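## Task

Place every battery except the AAA one inside the bin labelled A, and leave all other objects on the table. No object may stick out over any bin wall, and every bin must end up resting flat on the table. Anything that stays in position only because the robot holds it does not count. When finished, open the grippers and move the arms away.

## Robot and tools

Robot: two arms, left_arm and right_arm, each ending in a parallel two-finger gripper. Parts you hold may occasionally be tugged, and loose items may be nudged by outside forces. Knocking or placing anything off the table is a failure.

Frame: all printed poses share one scene frame. Origin is on the tabletop midway between the arms, +z up, +x outward over the table, and left_arm sits on the +y side. The arm names do not match image left/right. Each result's state line reads left_arm: ... | right_arm: ..., giving end_effector_position in metres and end_effector_quat_wxyz. The printed position can be off from the real one, more so at long reach. end_effector_position is the spot between the pads when closed; fingertips extend about 33 mm past it when closed and 9 mm when fully open. Fingers point along the gripper's +z and open/close along its y. Closing pushes the tips about 24 mm further out, so keep that clearance above surfaces.

The row (used by execute_actions and move): always 18 numbers in [-1, 1], one flat list covering both arms even if only one moves. Order: left dx, dy, dz, rx, ry, rz, left gripper position, force_limit, speed, then the same nine for the right arm. dx..rz are an offset, not a pose: a target relative to that gripper's pose in the most recent result that showed it (before any such result in the scene, and for a second or later call within one reply, relative to where the robot is when the action begins), expressed in the gripper's own axes. 1.0 equals 0.6 m of translation or 180 degrees; rx, ry, rz form a single rotation vector. Sending zeros therefore drives the arm back to that reference pose; it is not a pause. To hold an arm still, send the offset back to its desired pose in the first call of a reply and zeros in later calls, and repeat its last three gripper numbers (a 0 there is itself a command).

Gripper numbers: position +1 fully open (140 mm), pads touch near -0.8, -1 closes until blocked. force_limit roughly 14 N at -1, 60 N at 0, 107 N at +1 (parts up to 40 mm wide). speed of the gap roughly 30 mm/s at -1, 140 at 0, 250 at +1. To grip, send -1 and confirm object_status = 2. Codes: 0 moving, 1 blocked while opening, 2 blocked while closing, 3 reached target or pads met (a thin part may still be held). While status is 2, a new force_limit only applies with a new position value, e.g. switch -1 to -0.98. position_measured is in counts: 3 fully open, 230 pads together, not linear.

Tools:
- execute_actions {"actions": [...], "pictures": bool}. Empty list = look: returns state and pictures. One action {"rows": [[18 numbers], ...], "steps": n}: up to 15 rows and 15 steps of 1/30 s (default 15, minimum 4); each row is applied for one step, the last row repeats, and every row is measured from the same reference pose, not from the previous row. One wait {"steps": n} up to 300, counted from the previous result. Pictures come only with an empty list or pictures: true. A refused call sends nothing.
- move {"target": [18 numbers], "speed": m/s}: straight-line paths for both grippers toward their offset targets, ending together, 0.5 to 10 s long (cut off at 10 s). speed 0.002 to 0.5, default 0.25; turning capped at twice that in rad/s. Gripper numbers are sent at the start. Paths ignore obstacles and the other arm; grippers lag, stray and can overshoot speed, especially with a near-straight arm. Result adds a move: line with the ending (done, off_target, moving, held, fault), any limits (paced = pose clipped; held = some steps blocked, after which the arm may jump fast) and each gripper's distance from its target. Includes pictures.
- wait {"seconds": 0 to 10}: lets time pass, sends nothing.
- zoom_image {"camera", "region": [x0, y0, x1, y1]}: pixel box, at most 504x504, of the latest image from cam_head_left, cam_head_right, cam_high, cam_low (672x504) or cam_left_wrist, cam_right_wrist (504x504).
- finished_scene {"scene": 1 or 2}: ends and grades the current scene, irreversible; its result gives the next task.

Control details: each step the commanded pose is clipped to 70 mm and 16 degrees from the measured pose; damped IK favours position over orientation. After an action the arm continues only to its last clipped pose, so far targets need several calls; check the pose and the Hand target line (present when no steps are held back). Each result is captured 4 steps before the action ends; those steps run while you write. HELD marks steps where a row was partly or fully not sent; a pose unreachable line means the clearance check altered what went to the named arm.

Avoid: pressing into firm things (stiff arms fault easily; faster or deeper contact hits harder), arm-on-arm contact, torque beyond load limits (142 N m big joints, 35.6 N m wrist joints, held weight included), outside force of 150 N. A fault halts that arm for 10 s and drops the rest of the call. Holding loads heats motors; a MOTOR HOT warning precedes an OVER-TEMPERATURE FAULT brake. Avoid drops, slips and slams; move smoothly.

Each tool is called after ">>>" by a JSON object that holds its "op" and its "data", one argument or row to a line.

## Session

>>> {"op": "execute_actions", "data": {
  "actions": []
}}

Scene clock: 0.00 s of 4800.00 s.
left_arm: end_effector_position=(+0.5661, +0.2557, +0.1464) position_measured=3 object_status=3 end_effector_quat_wxyz=(-0.164, -0.343, +0.924, +0.042) | right_arm: end_effector_position=(+0.5732, -0.2749, +0.3425) position_measured=3 object_status=3 end_effector_quat_wxyz=(-0.581, +0.692, -0.427, +0.017)
Joint positions: left_arm=[ 0.144  0.515  0.375  0.004 -1.772 -0.954] | right_arm=[-0.146  0.119  0.092 -1.235 -1.287  0.977]
Joint velocities: left_arm=[ 0.     0.001  0.    -0.    -0.    -0.   ] | right_arm=[-0.     0.001 -0.    -0.     0.    -0.002]
Hand target (left_arm): +0.566, +0.256, +0.146; -0.164, -0.343, +0.924, +0.042
Hand target (right_arm): +0.573, -0.275, +0.342; -0.581, +0.692, -0.427, +0.017

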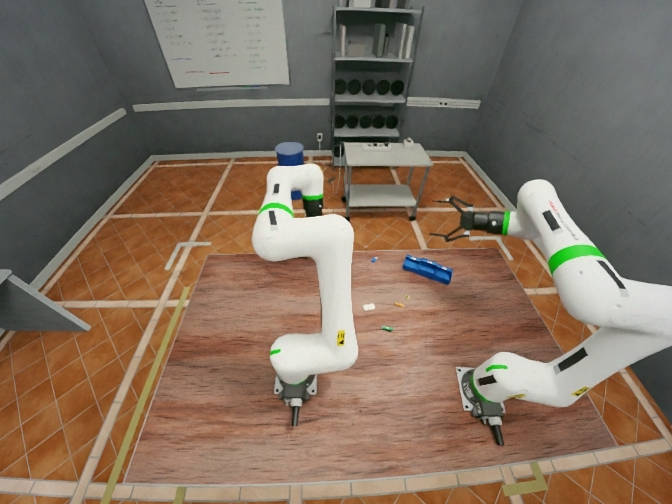

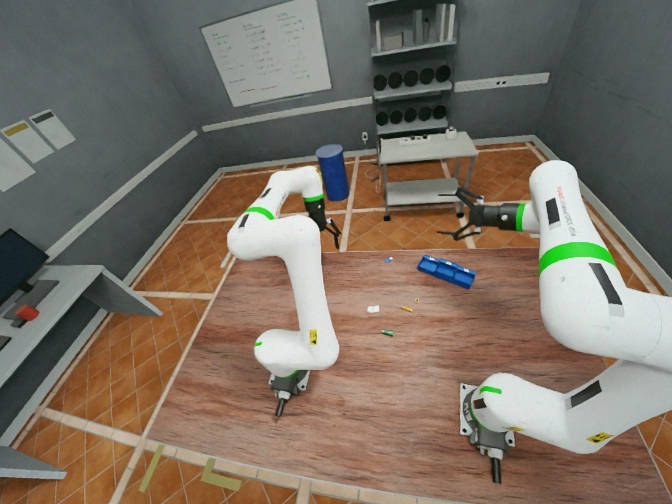

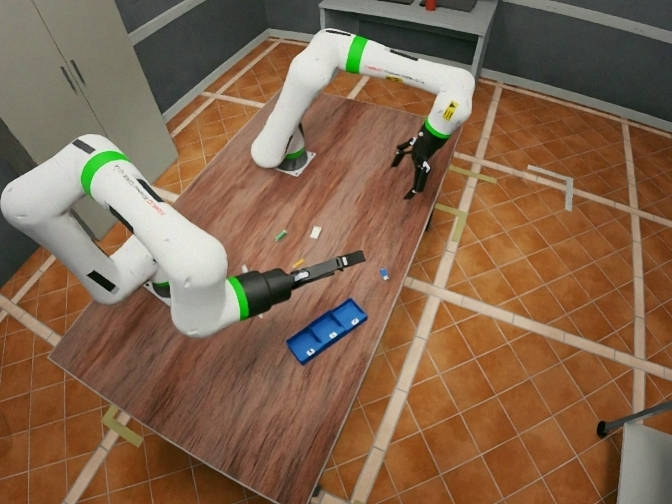

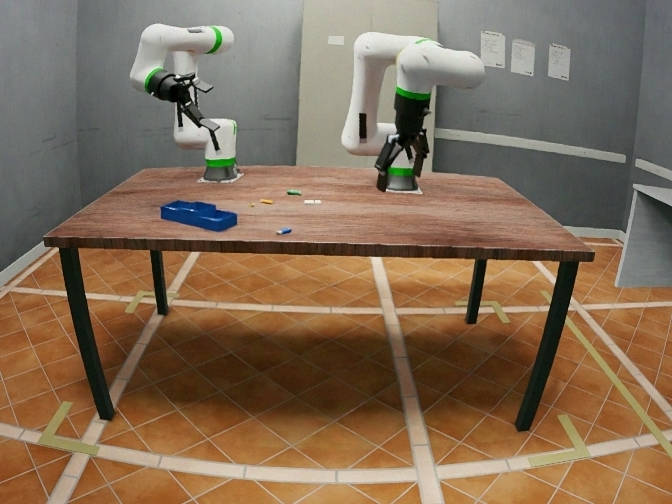

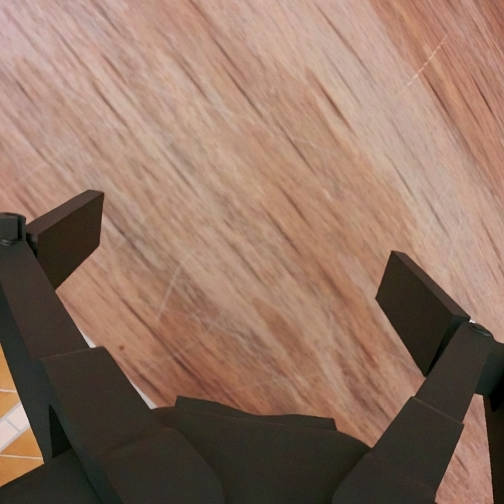

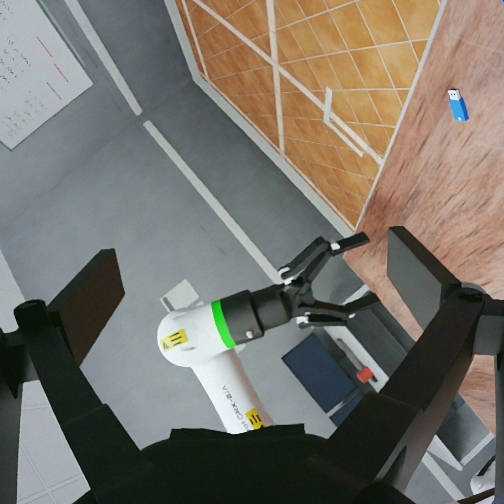

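>>> {"op": "zoom_image", "data": {
  "camera": "cam_high",
  "region": [240, 200, 440, 380]
}}

>>> {"op": "zoom_image", "data": {
  "camera": "cam_head_right",
  "region": [340, 240, 500, 350]
}}

Region (240, 200, 440, 380) of cam_high's 672x504 image, scaled by 2.520, with more detail than that image has; it fills the top 454 rows of this view, and the rest is white.

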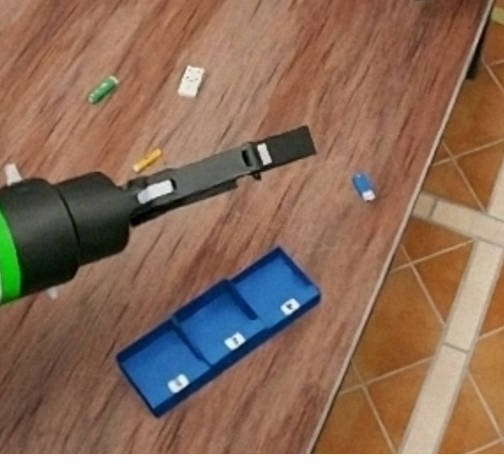

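Region (340, 240, 500, 350) of cam_head_right's 672x504 image, scaled by 3.150, with more detail than that image has; it fills the top 346 rows of this view, and the rest is white.

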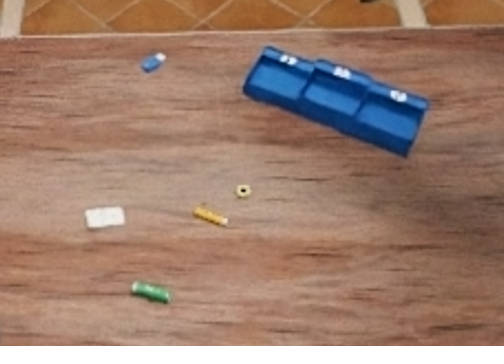

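>>> {"op": "move", "data": {
  "target": [0.697,0.033,0.033,0,0,0,1,0,0,0,0,0,0,0,0,1,0,0],
  "speed": 0.4
}}

Scene clock: 1.93 s of 4800.00 s.
left_arm: end_effector_position=(+0.2513, -0.0012, +0.2464) position_measured=3 object_status=3 end_effector_quat_wxyz=(-0.164, -0.343, +0.924, +0.041) | right_arm: end_effector_position=(+0.5732, -0.2749, +0.3425) position_measured=3 object_status=3 end_effector_quat_wxyz=(-0.581, +0.692, -0.427, +0.017)
Joint positions: left_arm=[-0.462  0.024 -0.063  0.198 -1.759 -0.338] | right_arm=[-0.146  0.119  0.092 -1.235 -1.287  0.977]
Joint velocities: left_arm=[-0.002 -0.001  0.    -0.     0.     0.   ] | right_arm=[ 0.001 -0.    -0.001 -0.     0.    -0.001]
Hand target (left_arm): +0.251, -0.001, +0.246; -0.163, -0.343, +0.924, +0.042
Hand target (right_arm): +0.573, -0.275, +0.342; -0.581, +0.692, -0.427, +0.017
Off the commanded pose (left_arm): 0.001 m, 0 deg.
Off the commanded pose (right_arm): 0.000 m, 0 deg.
Kept back: nothing.
move: done

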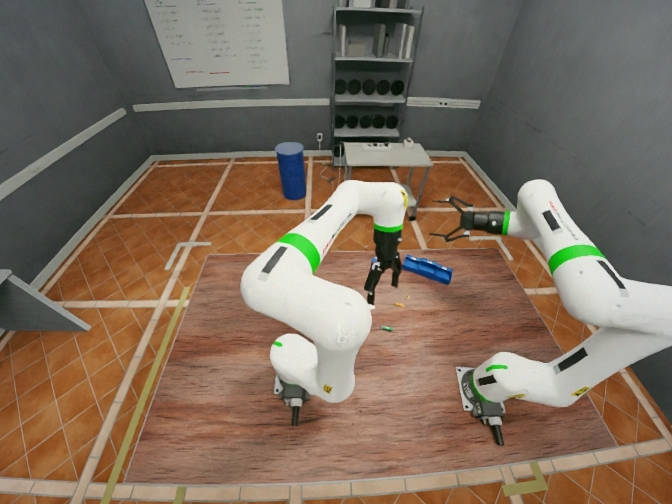

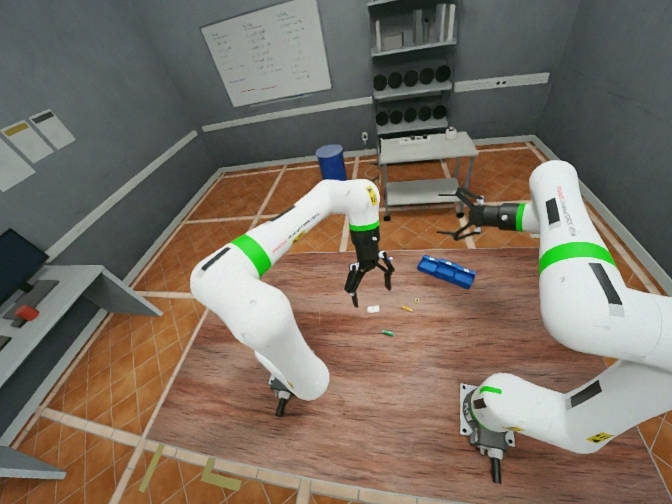

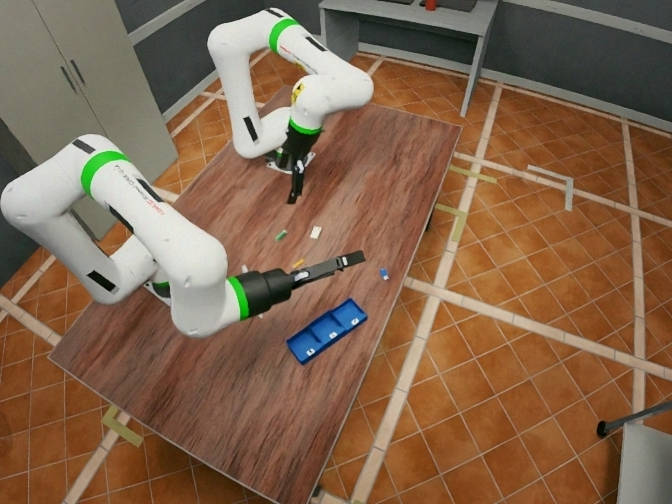

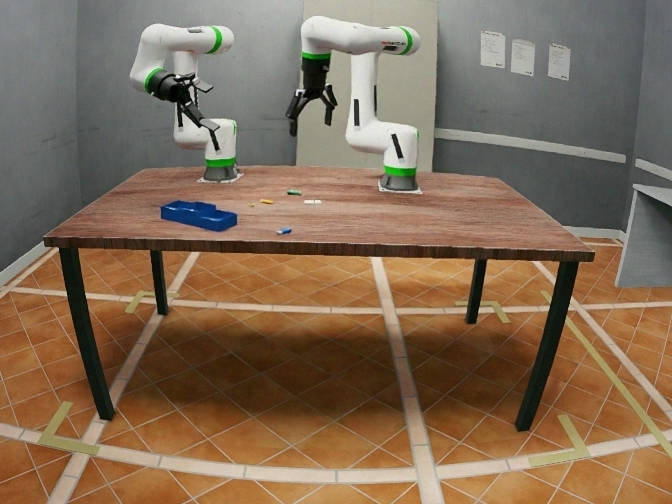

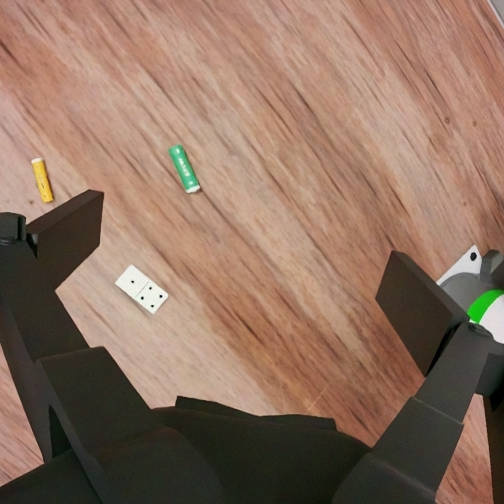

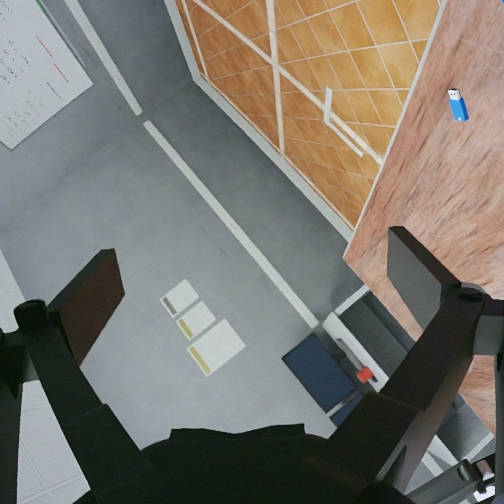

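>>> {"op": "move", "data": {
  "target": [0.2,-0.108,0.2,0,0,-0.15,1,0,0,0,0,0,0,0,0,1,0,0]
}}

Scene clock: 3.60 s of 4800.00 s.
left_arm: end_effector_position=(+0.1670, -0.1330, +0.1544) position_measured=3 object_status=3 end_effector_quat_wxyz=(-0.149, -0.549, +0.819, +0.078) | right_arm: end_effector_position=(+0.5732, -0.2749, +0.3425) position_measured=3 object_status=3 end_effector_quat_wxyz=(-0.581, +0.692, -0.427, +0.017)
Joint positions: left_arm=[-0.799  0.197 -0.111  0.277 -1.467  0.402] | right_arm=[-0.146  0.119  0.092 -1.235 -1.287  0.977]
Joint velocities: left_arm=[-0.001  0.     0.    -0.004  0.     0.001] | right_arm=[ 0.003  0.     0.    -0.    -0.     0.   ]
Hand target (left_arm): +0.167, -0.133, +0.154; -0.149, -0.549, +0.819, +0.078
Hand target (right_arm): +0.573, -0.275, +0.342; -0.581, +0.692, -0.427, +0.017
Off the commanded pose (left_arm): 0.001 m, 0 deg.
Off the commanded pose (right_arm): 0.000 m, 0 deg.
Kept back: nothing.
move: done

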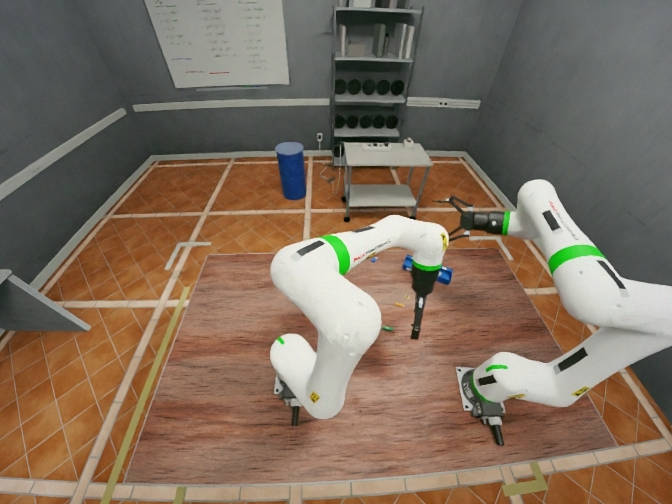

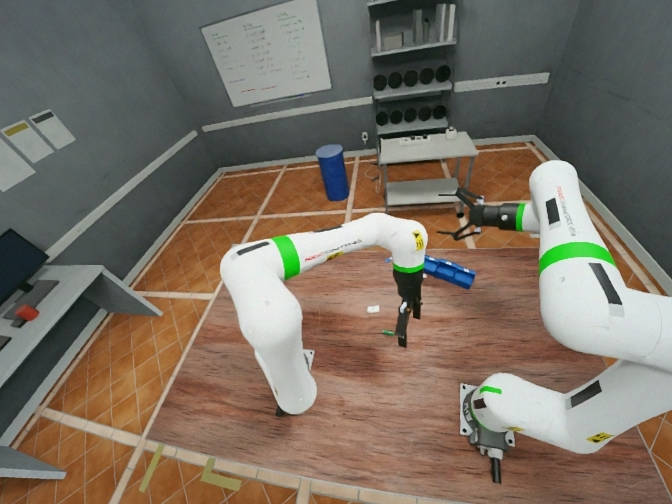

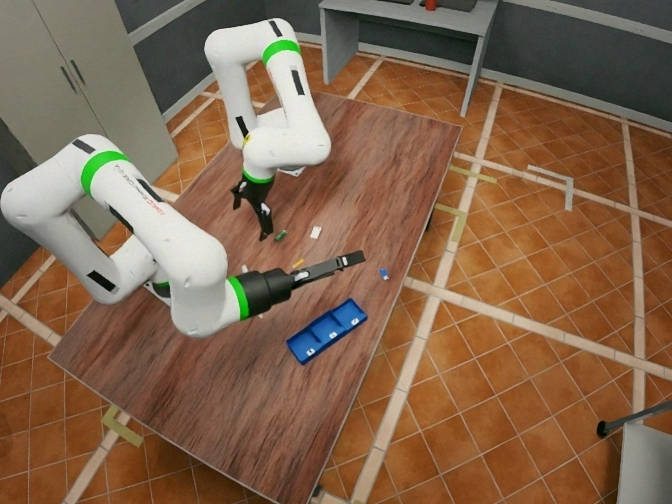

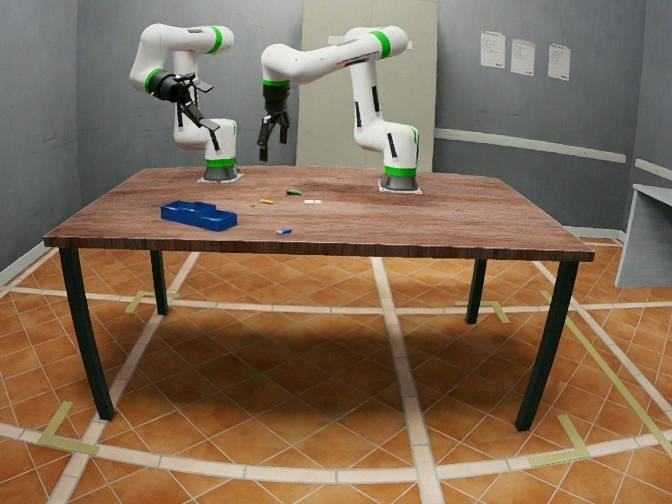

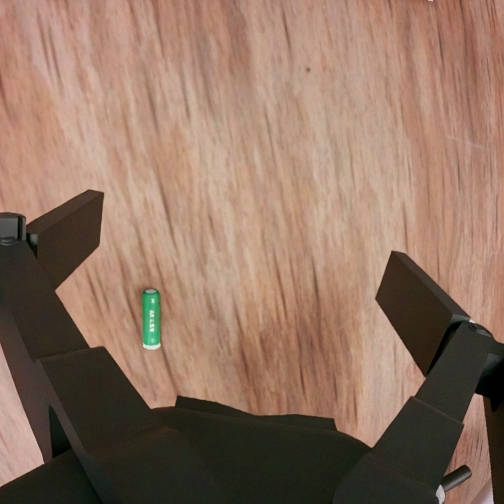

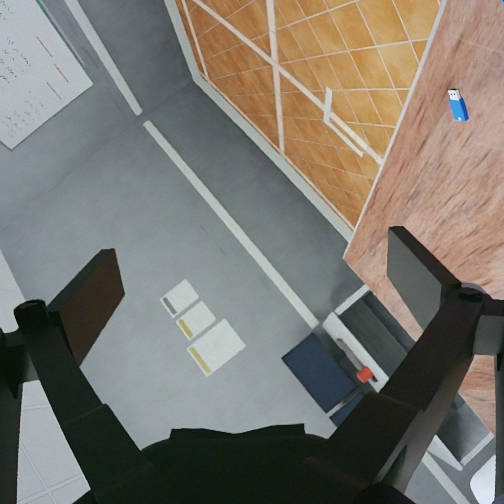

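>>> {"op": "move", "data": {
  "target": [0,-0.133,0.17,0,0,0,1,0,0,0,0,0,0,0,0,1,0,0],
  "speed": 0.15
}}

Scene clock: 5.03 s of 4800.00 s.
left_arm: end_effector_position=(+0.2030, -0.1675, +0.0352) position_measured=3 object_status=3 end_effector_quat_wxyz=(-0.150, -0.549, +0.819, +0.078) | right_arm: end_effector_position=(+0.5732, -0.2749, +0.3425) position_measured=3 object_status=3 end_effector_quat_wxyz=(-0.581, +0.692, -0.427, +0.017)
Joint positions: left_arm=[-0.792  0.407 -0.136  0.29  -1.243  0.328] | right_arm=[-0.146  0.119  0.092 -1.235 -1.287  0.977]
Joint velocities: left_arm=[ 0. -0.  0.  0.  0. -0.] | right_arm=[-0.002  0.001  0.    -0.     0.    -0.001]
Hand target (left_arm): +0.203, -0.167, +0.035; -0.150, -0.549, +0.819, +0.078
Hand target (right_arm): +0.573, -0.275, +0.342; -0.581, +0.692, -0.427, +0.017
Off the commanded pose (left_arm): 0.000 m, 0 deg.
Off the commanded pose (right_arm): 0.000 m, 0 deg.
Kept back: nothing.
move: done

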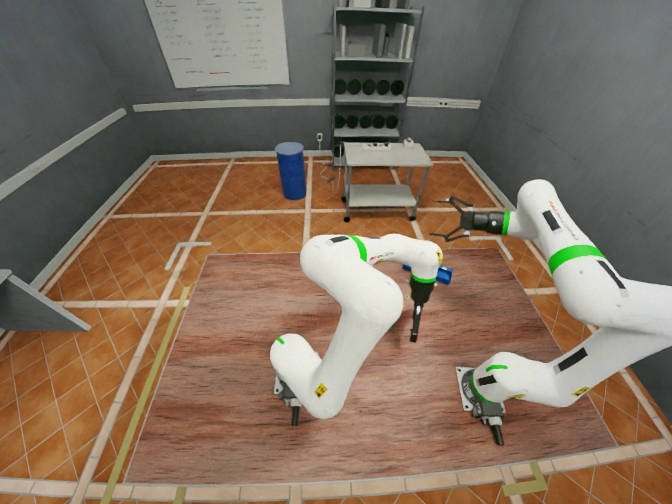

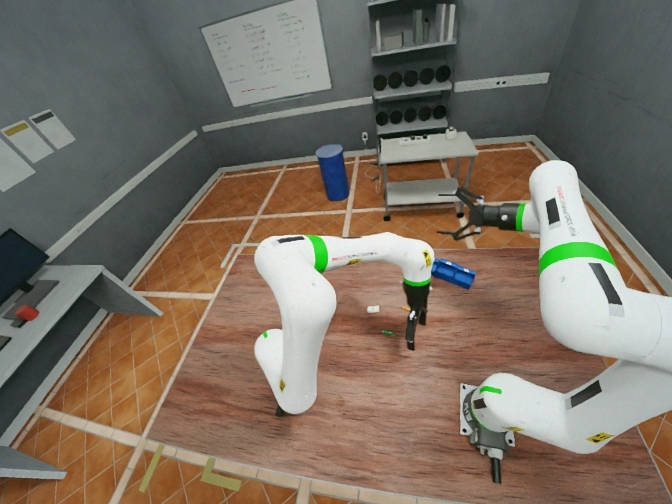

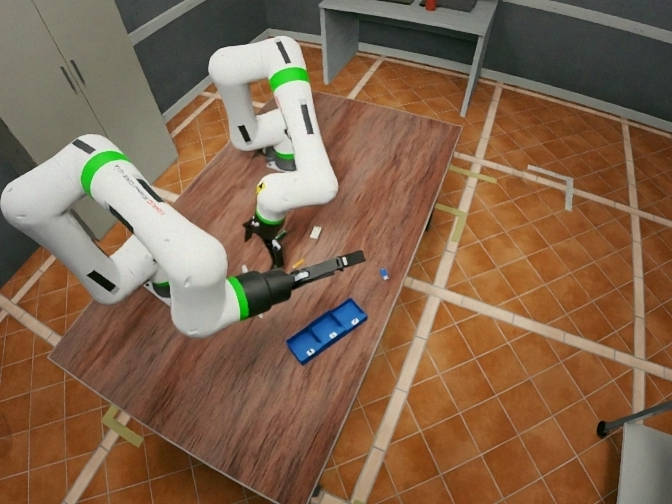

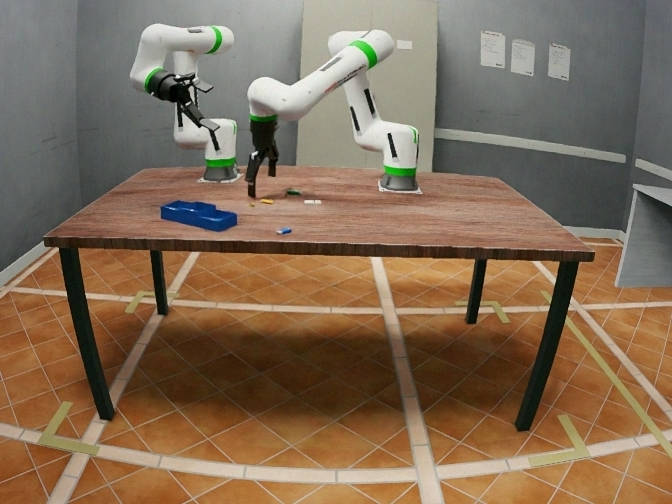

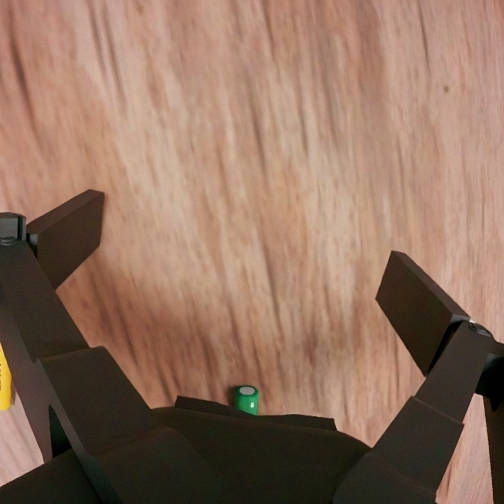

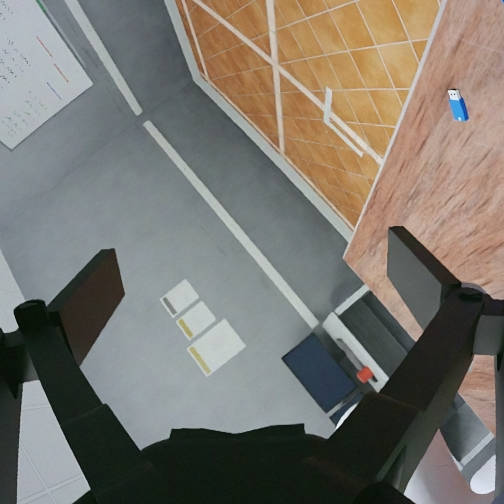

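>>> {"op": "move", "data": {
  "target": [-0.15,0,-0.005,0,0,0,1,0,0,0,0,0,0,0,0,1,0,0],
  "speed": 0.1
}}

Scene clock: 15.83 s of 4800.00 s.
left_arm: end_effector_position=(+0.2179, -0.1299, +0.0313) position_measured=3 object_status=3 end_effector_quat_wxyz=(-0.151, -0.549, +0.819, +0.076) | right_arm: end_effector_position=(+0.5732, -0.2749, +0.3425) position_measured=3 object_status=3 end_effector_quat_wxyz=(-0.581, +0.692, -0.427, +0.017)
Joint positions: left_arm=[-0.72   0.353 -0.218  0.28  -1.231  0.255] | right_arm=[-0.146  0.119  0.092 -1.235 -1.287  0.977]
Joint velocities: left_arm=[ 0. -0. -0.  0. -0. -0.] | right_arm=[ 0.002 -0.     0.002  0.    -0.    -0.001]
Hand target (left_arm): +0.218, -0.129, +0.030; -0.150, -0.549, +0.819, +0.077
Hand target (right_arm): +0.573, -0.275, +0.342; -0.581, +0.692, -0.427, +0.017
Off the commanded pose (left_arm): 0.049 m, 0 deg.
Off the commanded pose (right_arm): 0.000 m, 0 deg.
TORQUE FAULT: the external load on joint 4 (forearm roll) of the left arm reached its load limit, and that arm stopped for 10 seconds. A torque fault stops only its own arm. That arm's remaining commands of this call were not run. That arm holds where it stopped, with its grip as last carried out, and accepts commands again: back off and push less far. That arm stops again, at the same cost, whenever a joint's load reaches its limit.
Kept back: nothing.
move: fault (left_arm)

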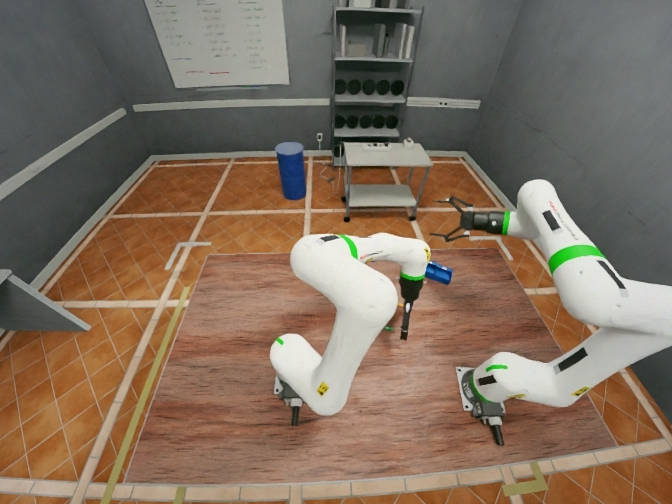

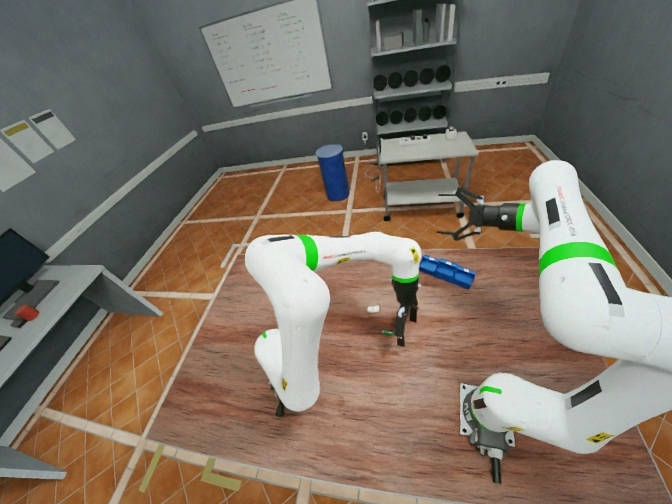

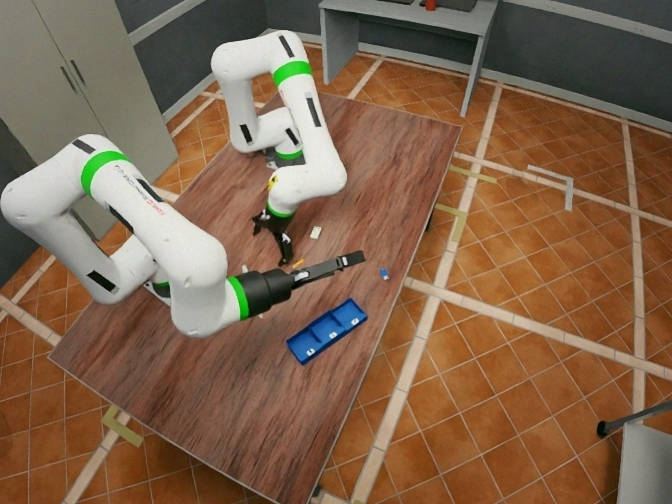

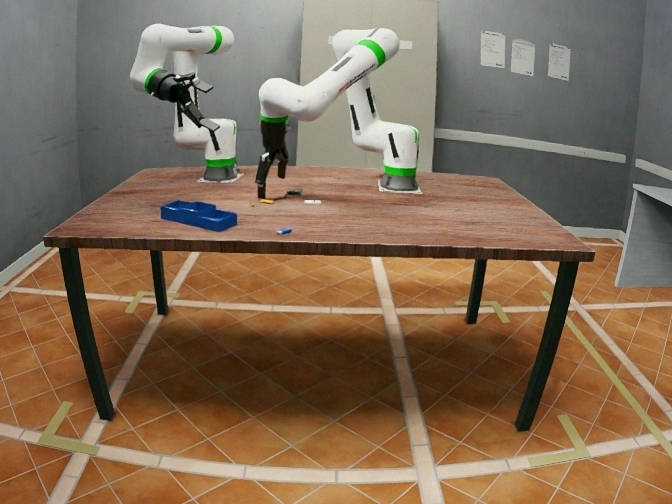

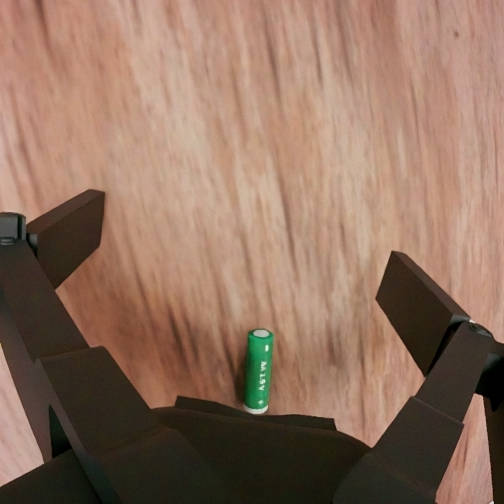

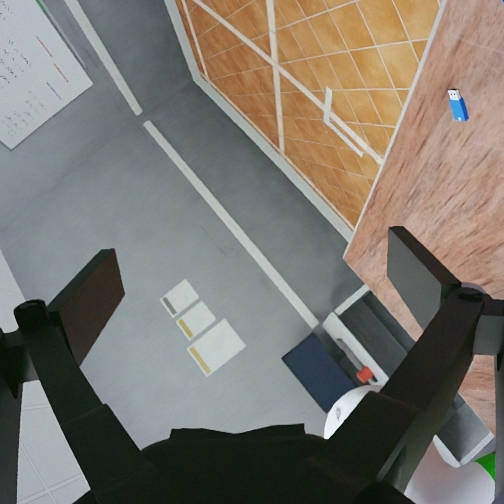

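Better to make the gripper vertical; first lift and shift.

>>> {"op": "move", "data": {
  "target": [-0.08,0,-0.04,0,0,0,1,0,0,0,0,0,0,0,0,1,0,0],
  "speed": 0.1
}}

Scene clock: 16.93 s of 4800.00 s.
left_arm: end_effector_position=(+0.2425, -0.0845, +0.0459) position_measured=3 object_status=3 end_effector_quat_wxyz=(-0.151, -0.549, +0.819, +0.076) | right_arm: end_effector_position=(+0.5732, -0.2749, +0.3425) position_measured=3 object_status=3 end_effector_quat_wxyz=(-0.581, +0.692, -0.427, +0.017)
Joint positions: left_arm=[-0.619  0.285 -0.264  0.251 -1.276  0.175] | right_arm=[-0.146  0.119  0.092 -1.235 -1.287  0.977]
Joint velocities: left_arm=[ 0.001  0.    -0.    -0.    -0.    -0.   ] | right_arm=[-0.001  0.001  0.001 -0.     0.     0.   ]
Hand target (left_arm): +0.242, -0.085, +0.046; -0.151, -0.549, +0.819, +0.076
Hand target (right_arm): +0.573, -0.275, +0.342; -0.581, +0.692, -0.427, +0.017
Off the commanded pose (left_arm): 0.000 m, 0 deg.
Off the commanded pose (right_arm): 0.000 m, 0 deg.
Kept back: nothing.
move: done

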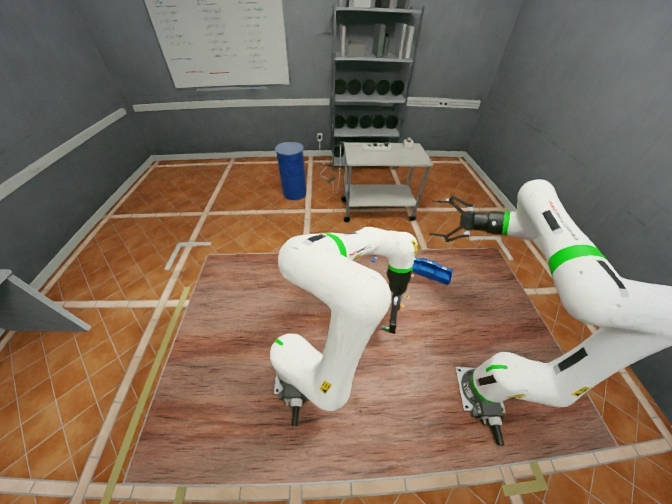

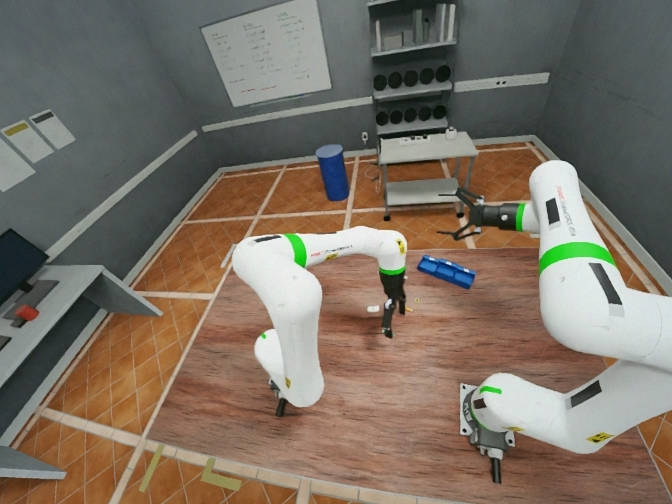

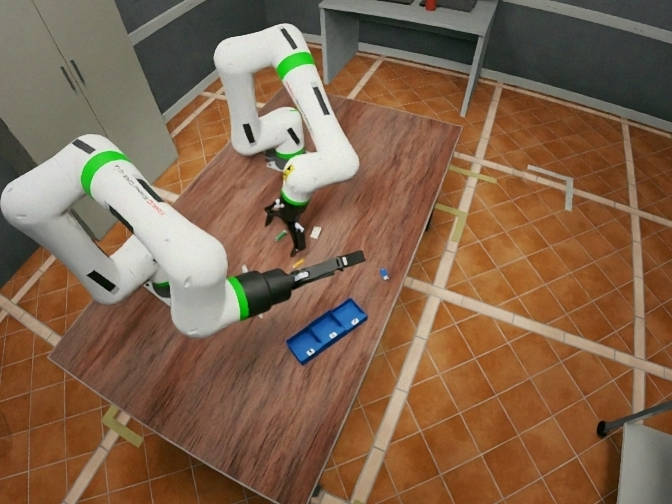

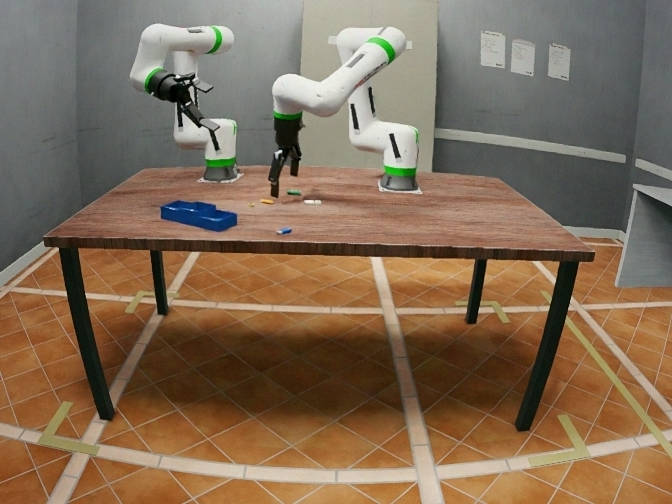

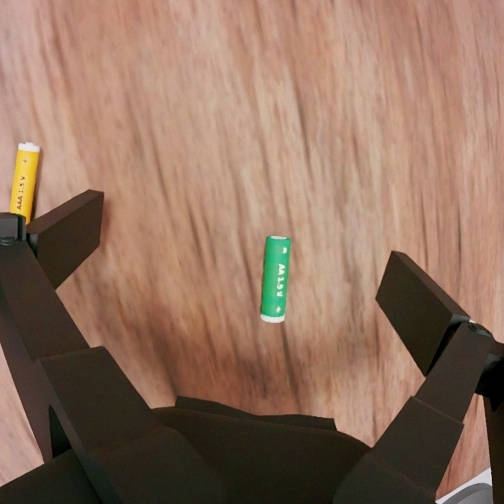

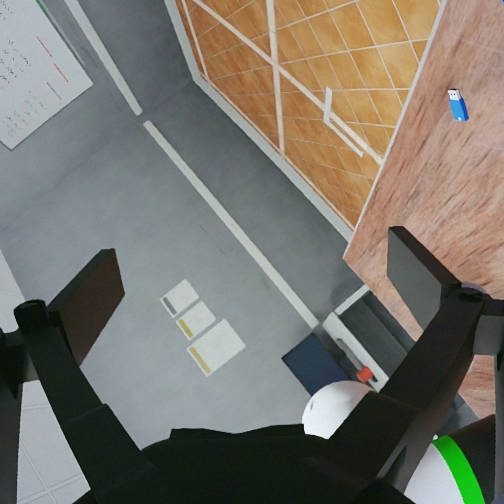

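Good. Shift +y 15mm, then close.

>>> {"op": "move", "data": {
  "target": [0,0.025,0.01,0,0,0,1,0,0,0,0,0,0,0,0,1,0,0],
  "speed": 0.05
}}

>>> {"op": "move", "data": {
  "target": [0,0,0,0,0,0,-1,0,0,0,0,0,0,0,0,1,0,0]
}}

Scene clock: 17.90 s of 4800.00 s.
left_arm: end_effector_position=(+0.2273, -0.0790, +0.0446) position_measured=3 object_status=3 end_effector_quat_wxyz=(-0.151, -0.549, +0.819, +0.076) | right_arm: end_effector_position=(+0.5732, -0.2749, +0.3425) position_measured=3 object_status=3 end_effector_quat_wxyz=(-0.581, +0.692, -0.427, +0.017)
Joint positions: left_arm=[-0.63   0.255 -0.306  0.255 -1.261  0.181] | right_arm=[-0.146  0.119  0.092 -1.235 -1.287  0.977]
Joint velocities: left_arm=[-0.002  0.    -0.    -0.     0.     0.   ] | right_arm=[ 0.001 -0.     0.001 -0.     0.    -0.001]
Hand target (left_arm): +0.227, -0.079, +0.045; -0.151, -0.549, +0.819, +0.076
Hand target (right_arm): +0.573, -0.275, +0.342; -0.581, +0.692, -0.427, +0.017
Off the commanded pose (left_arm): 0.000 m, 0 deg.
Off the commanded pose (right_arm): 0.000 m, 0 deg.
Kept back: nothing.
move: done

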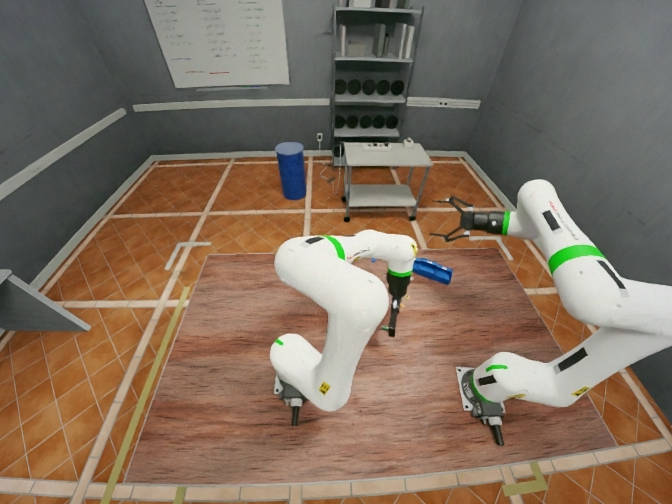

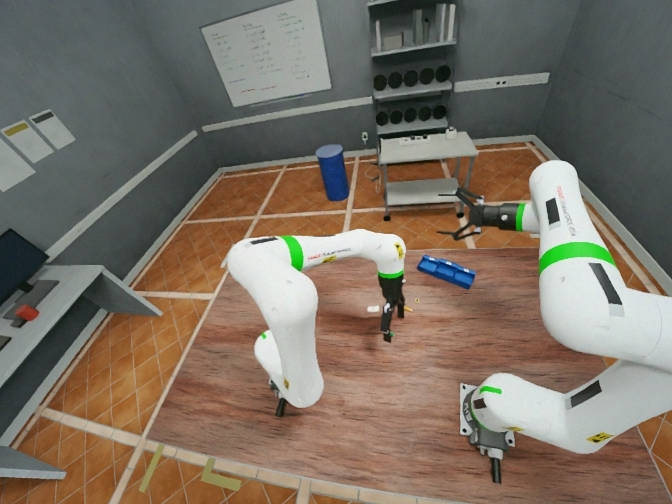

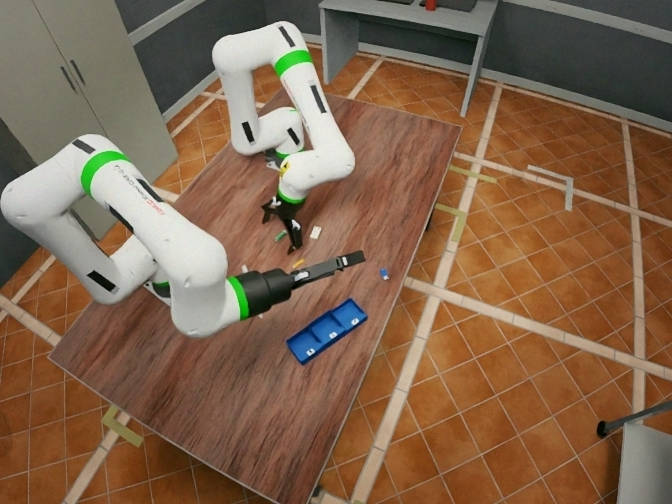

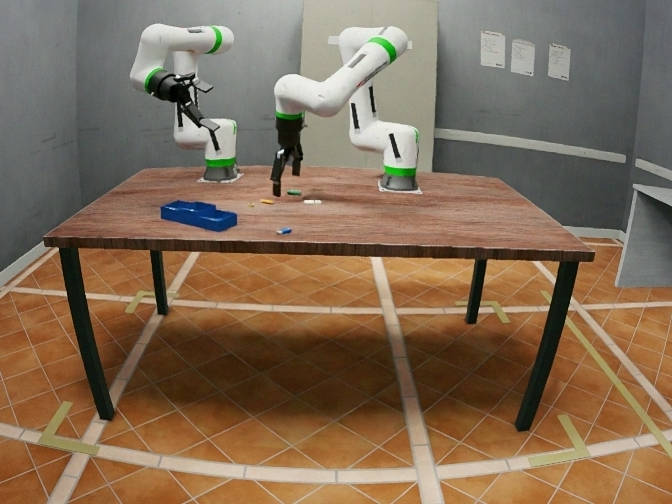

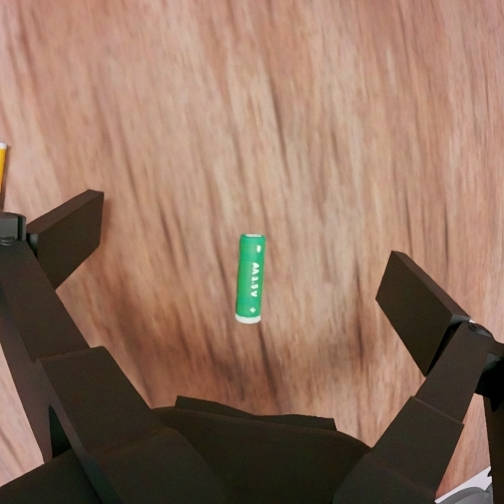

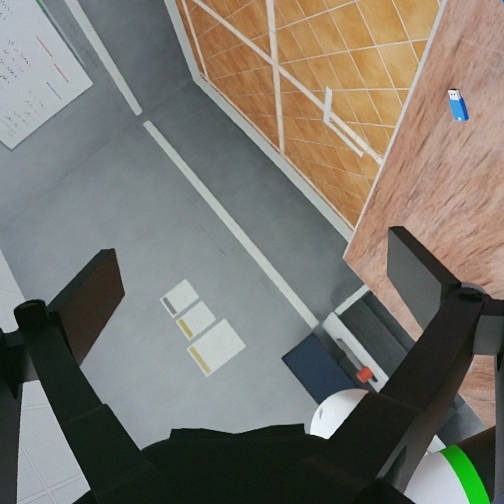

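Scene clock: 19.13 s of 4800.00 s.
left_arm: end_effector_position=(+0.2273, -0.0793, +0.0449) position_measured=233 object_status=3 end_effector_quat_wxyz=(-0.152, -0.549, +0.819, +0.076) | right_arm: end_effector_position=(+0.5732, -0.2749, +0.3425) position_measured=3 object_status=3 end_effector_quat_wxyz=(-0.581, +0.692, -0.427, +0.017)
Joint positions: left_arm=[-0.63   0.255 -0.306  0.256 -1.261  0.181] | right_arm=[-0.146  0.119  0.092 -1.235 -1.287  0.977]
Joint velocities: left_arm=[-0.001  0.001  0.    -0.004 -0.     0.   ] | right_arm=[-0.002 -0.001  0.     0.     0.     0.001]
Hand target (left_arm): +0.227, -0.079, +0.045; -0.151, -0.549, +0.819, +0.076
Hand target (right_arm): +0.573, -0.275, +0.342; -0.581, +0.692, -0.427, +0.017
Off the commanded pose (left_arm): 0.000 m, 0 deg.
Off the commanded pose (right_arm): 0.000 m, 0 deg.
Kept back: nothing.
move: done

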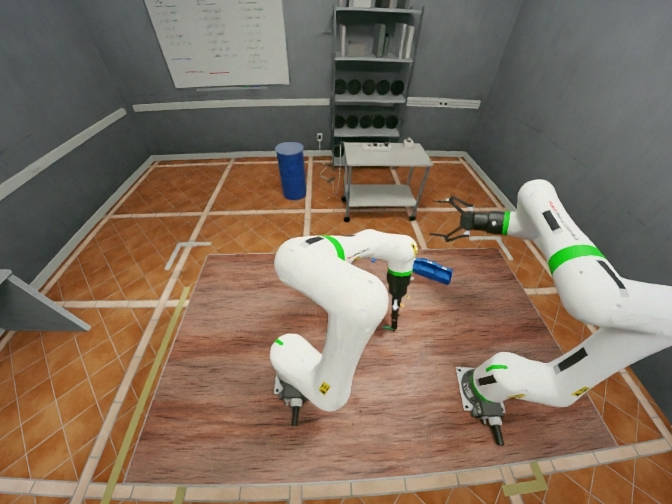

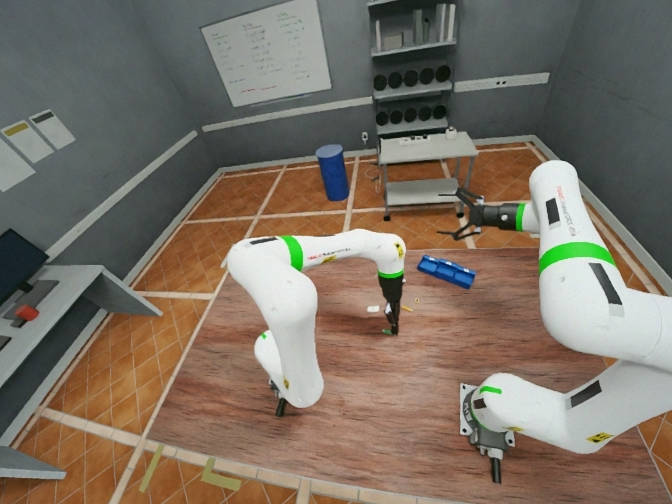

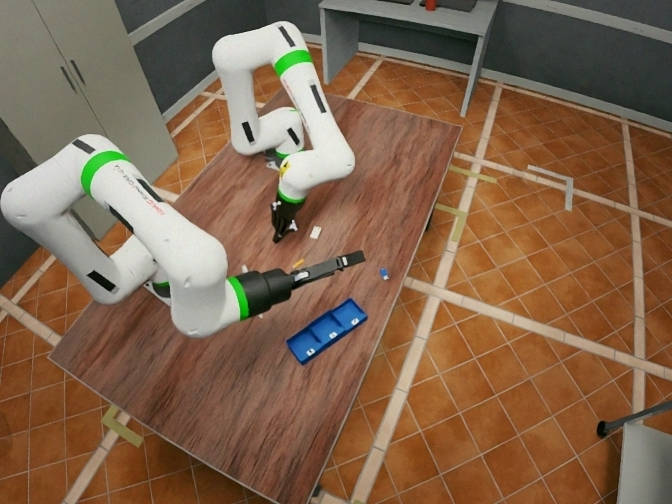

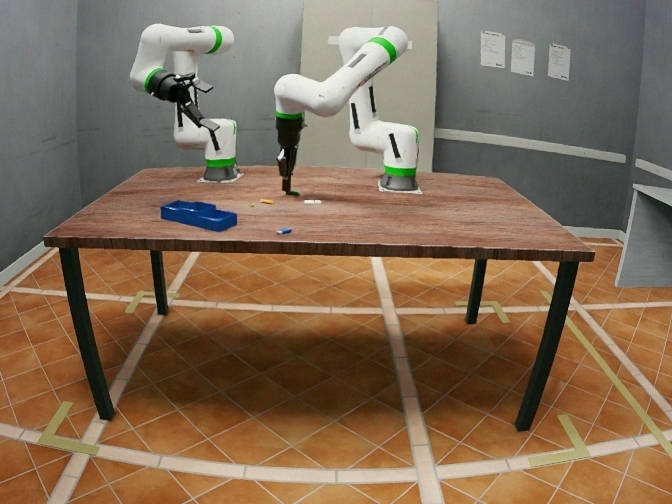

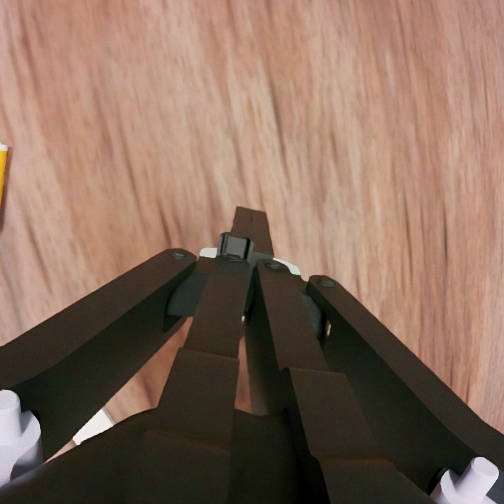

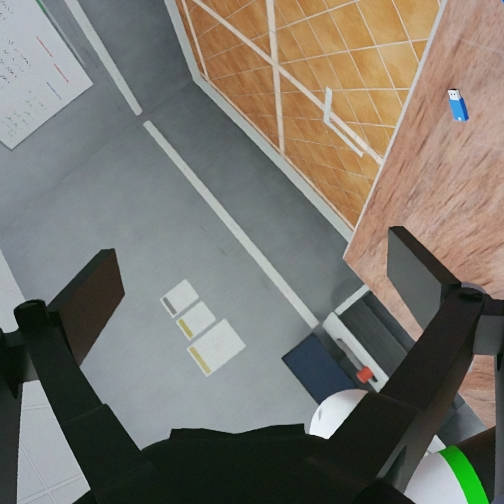

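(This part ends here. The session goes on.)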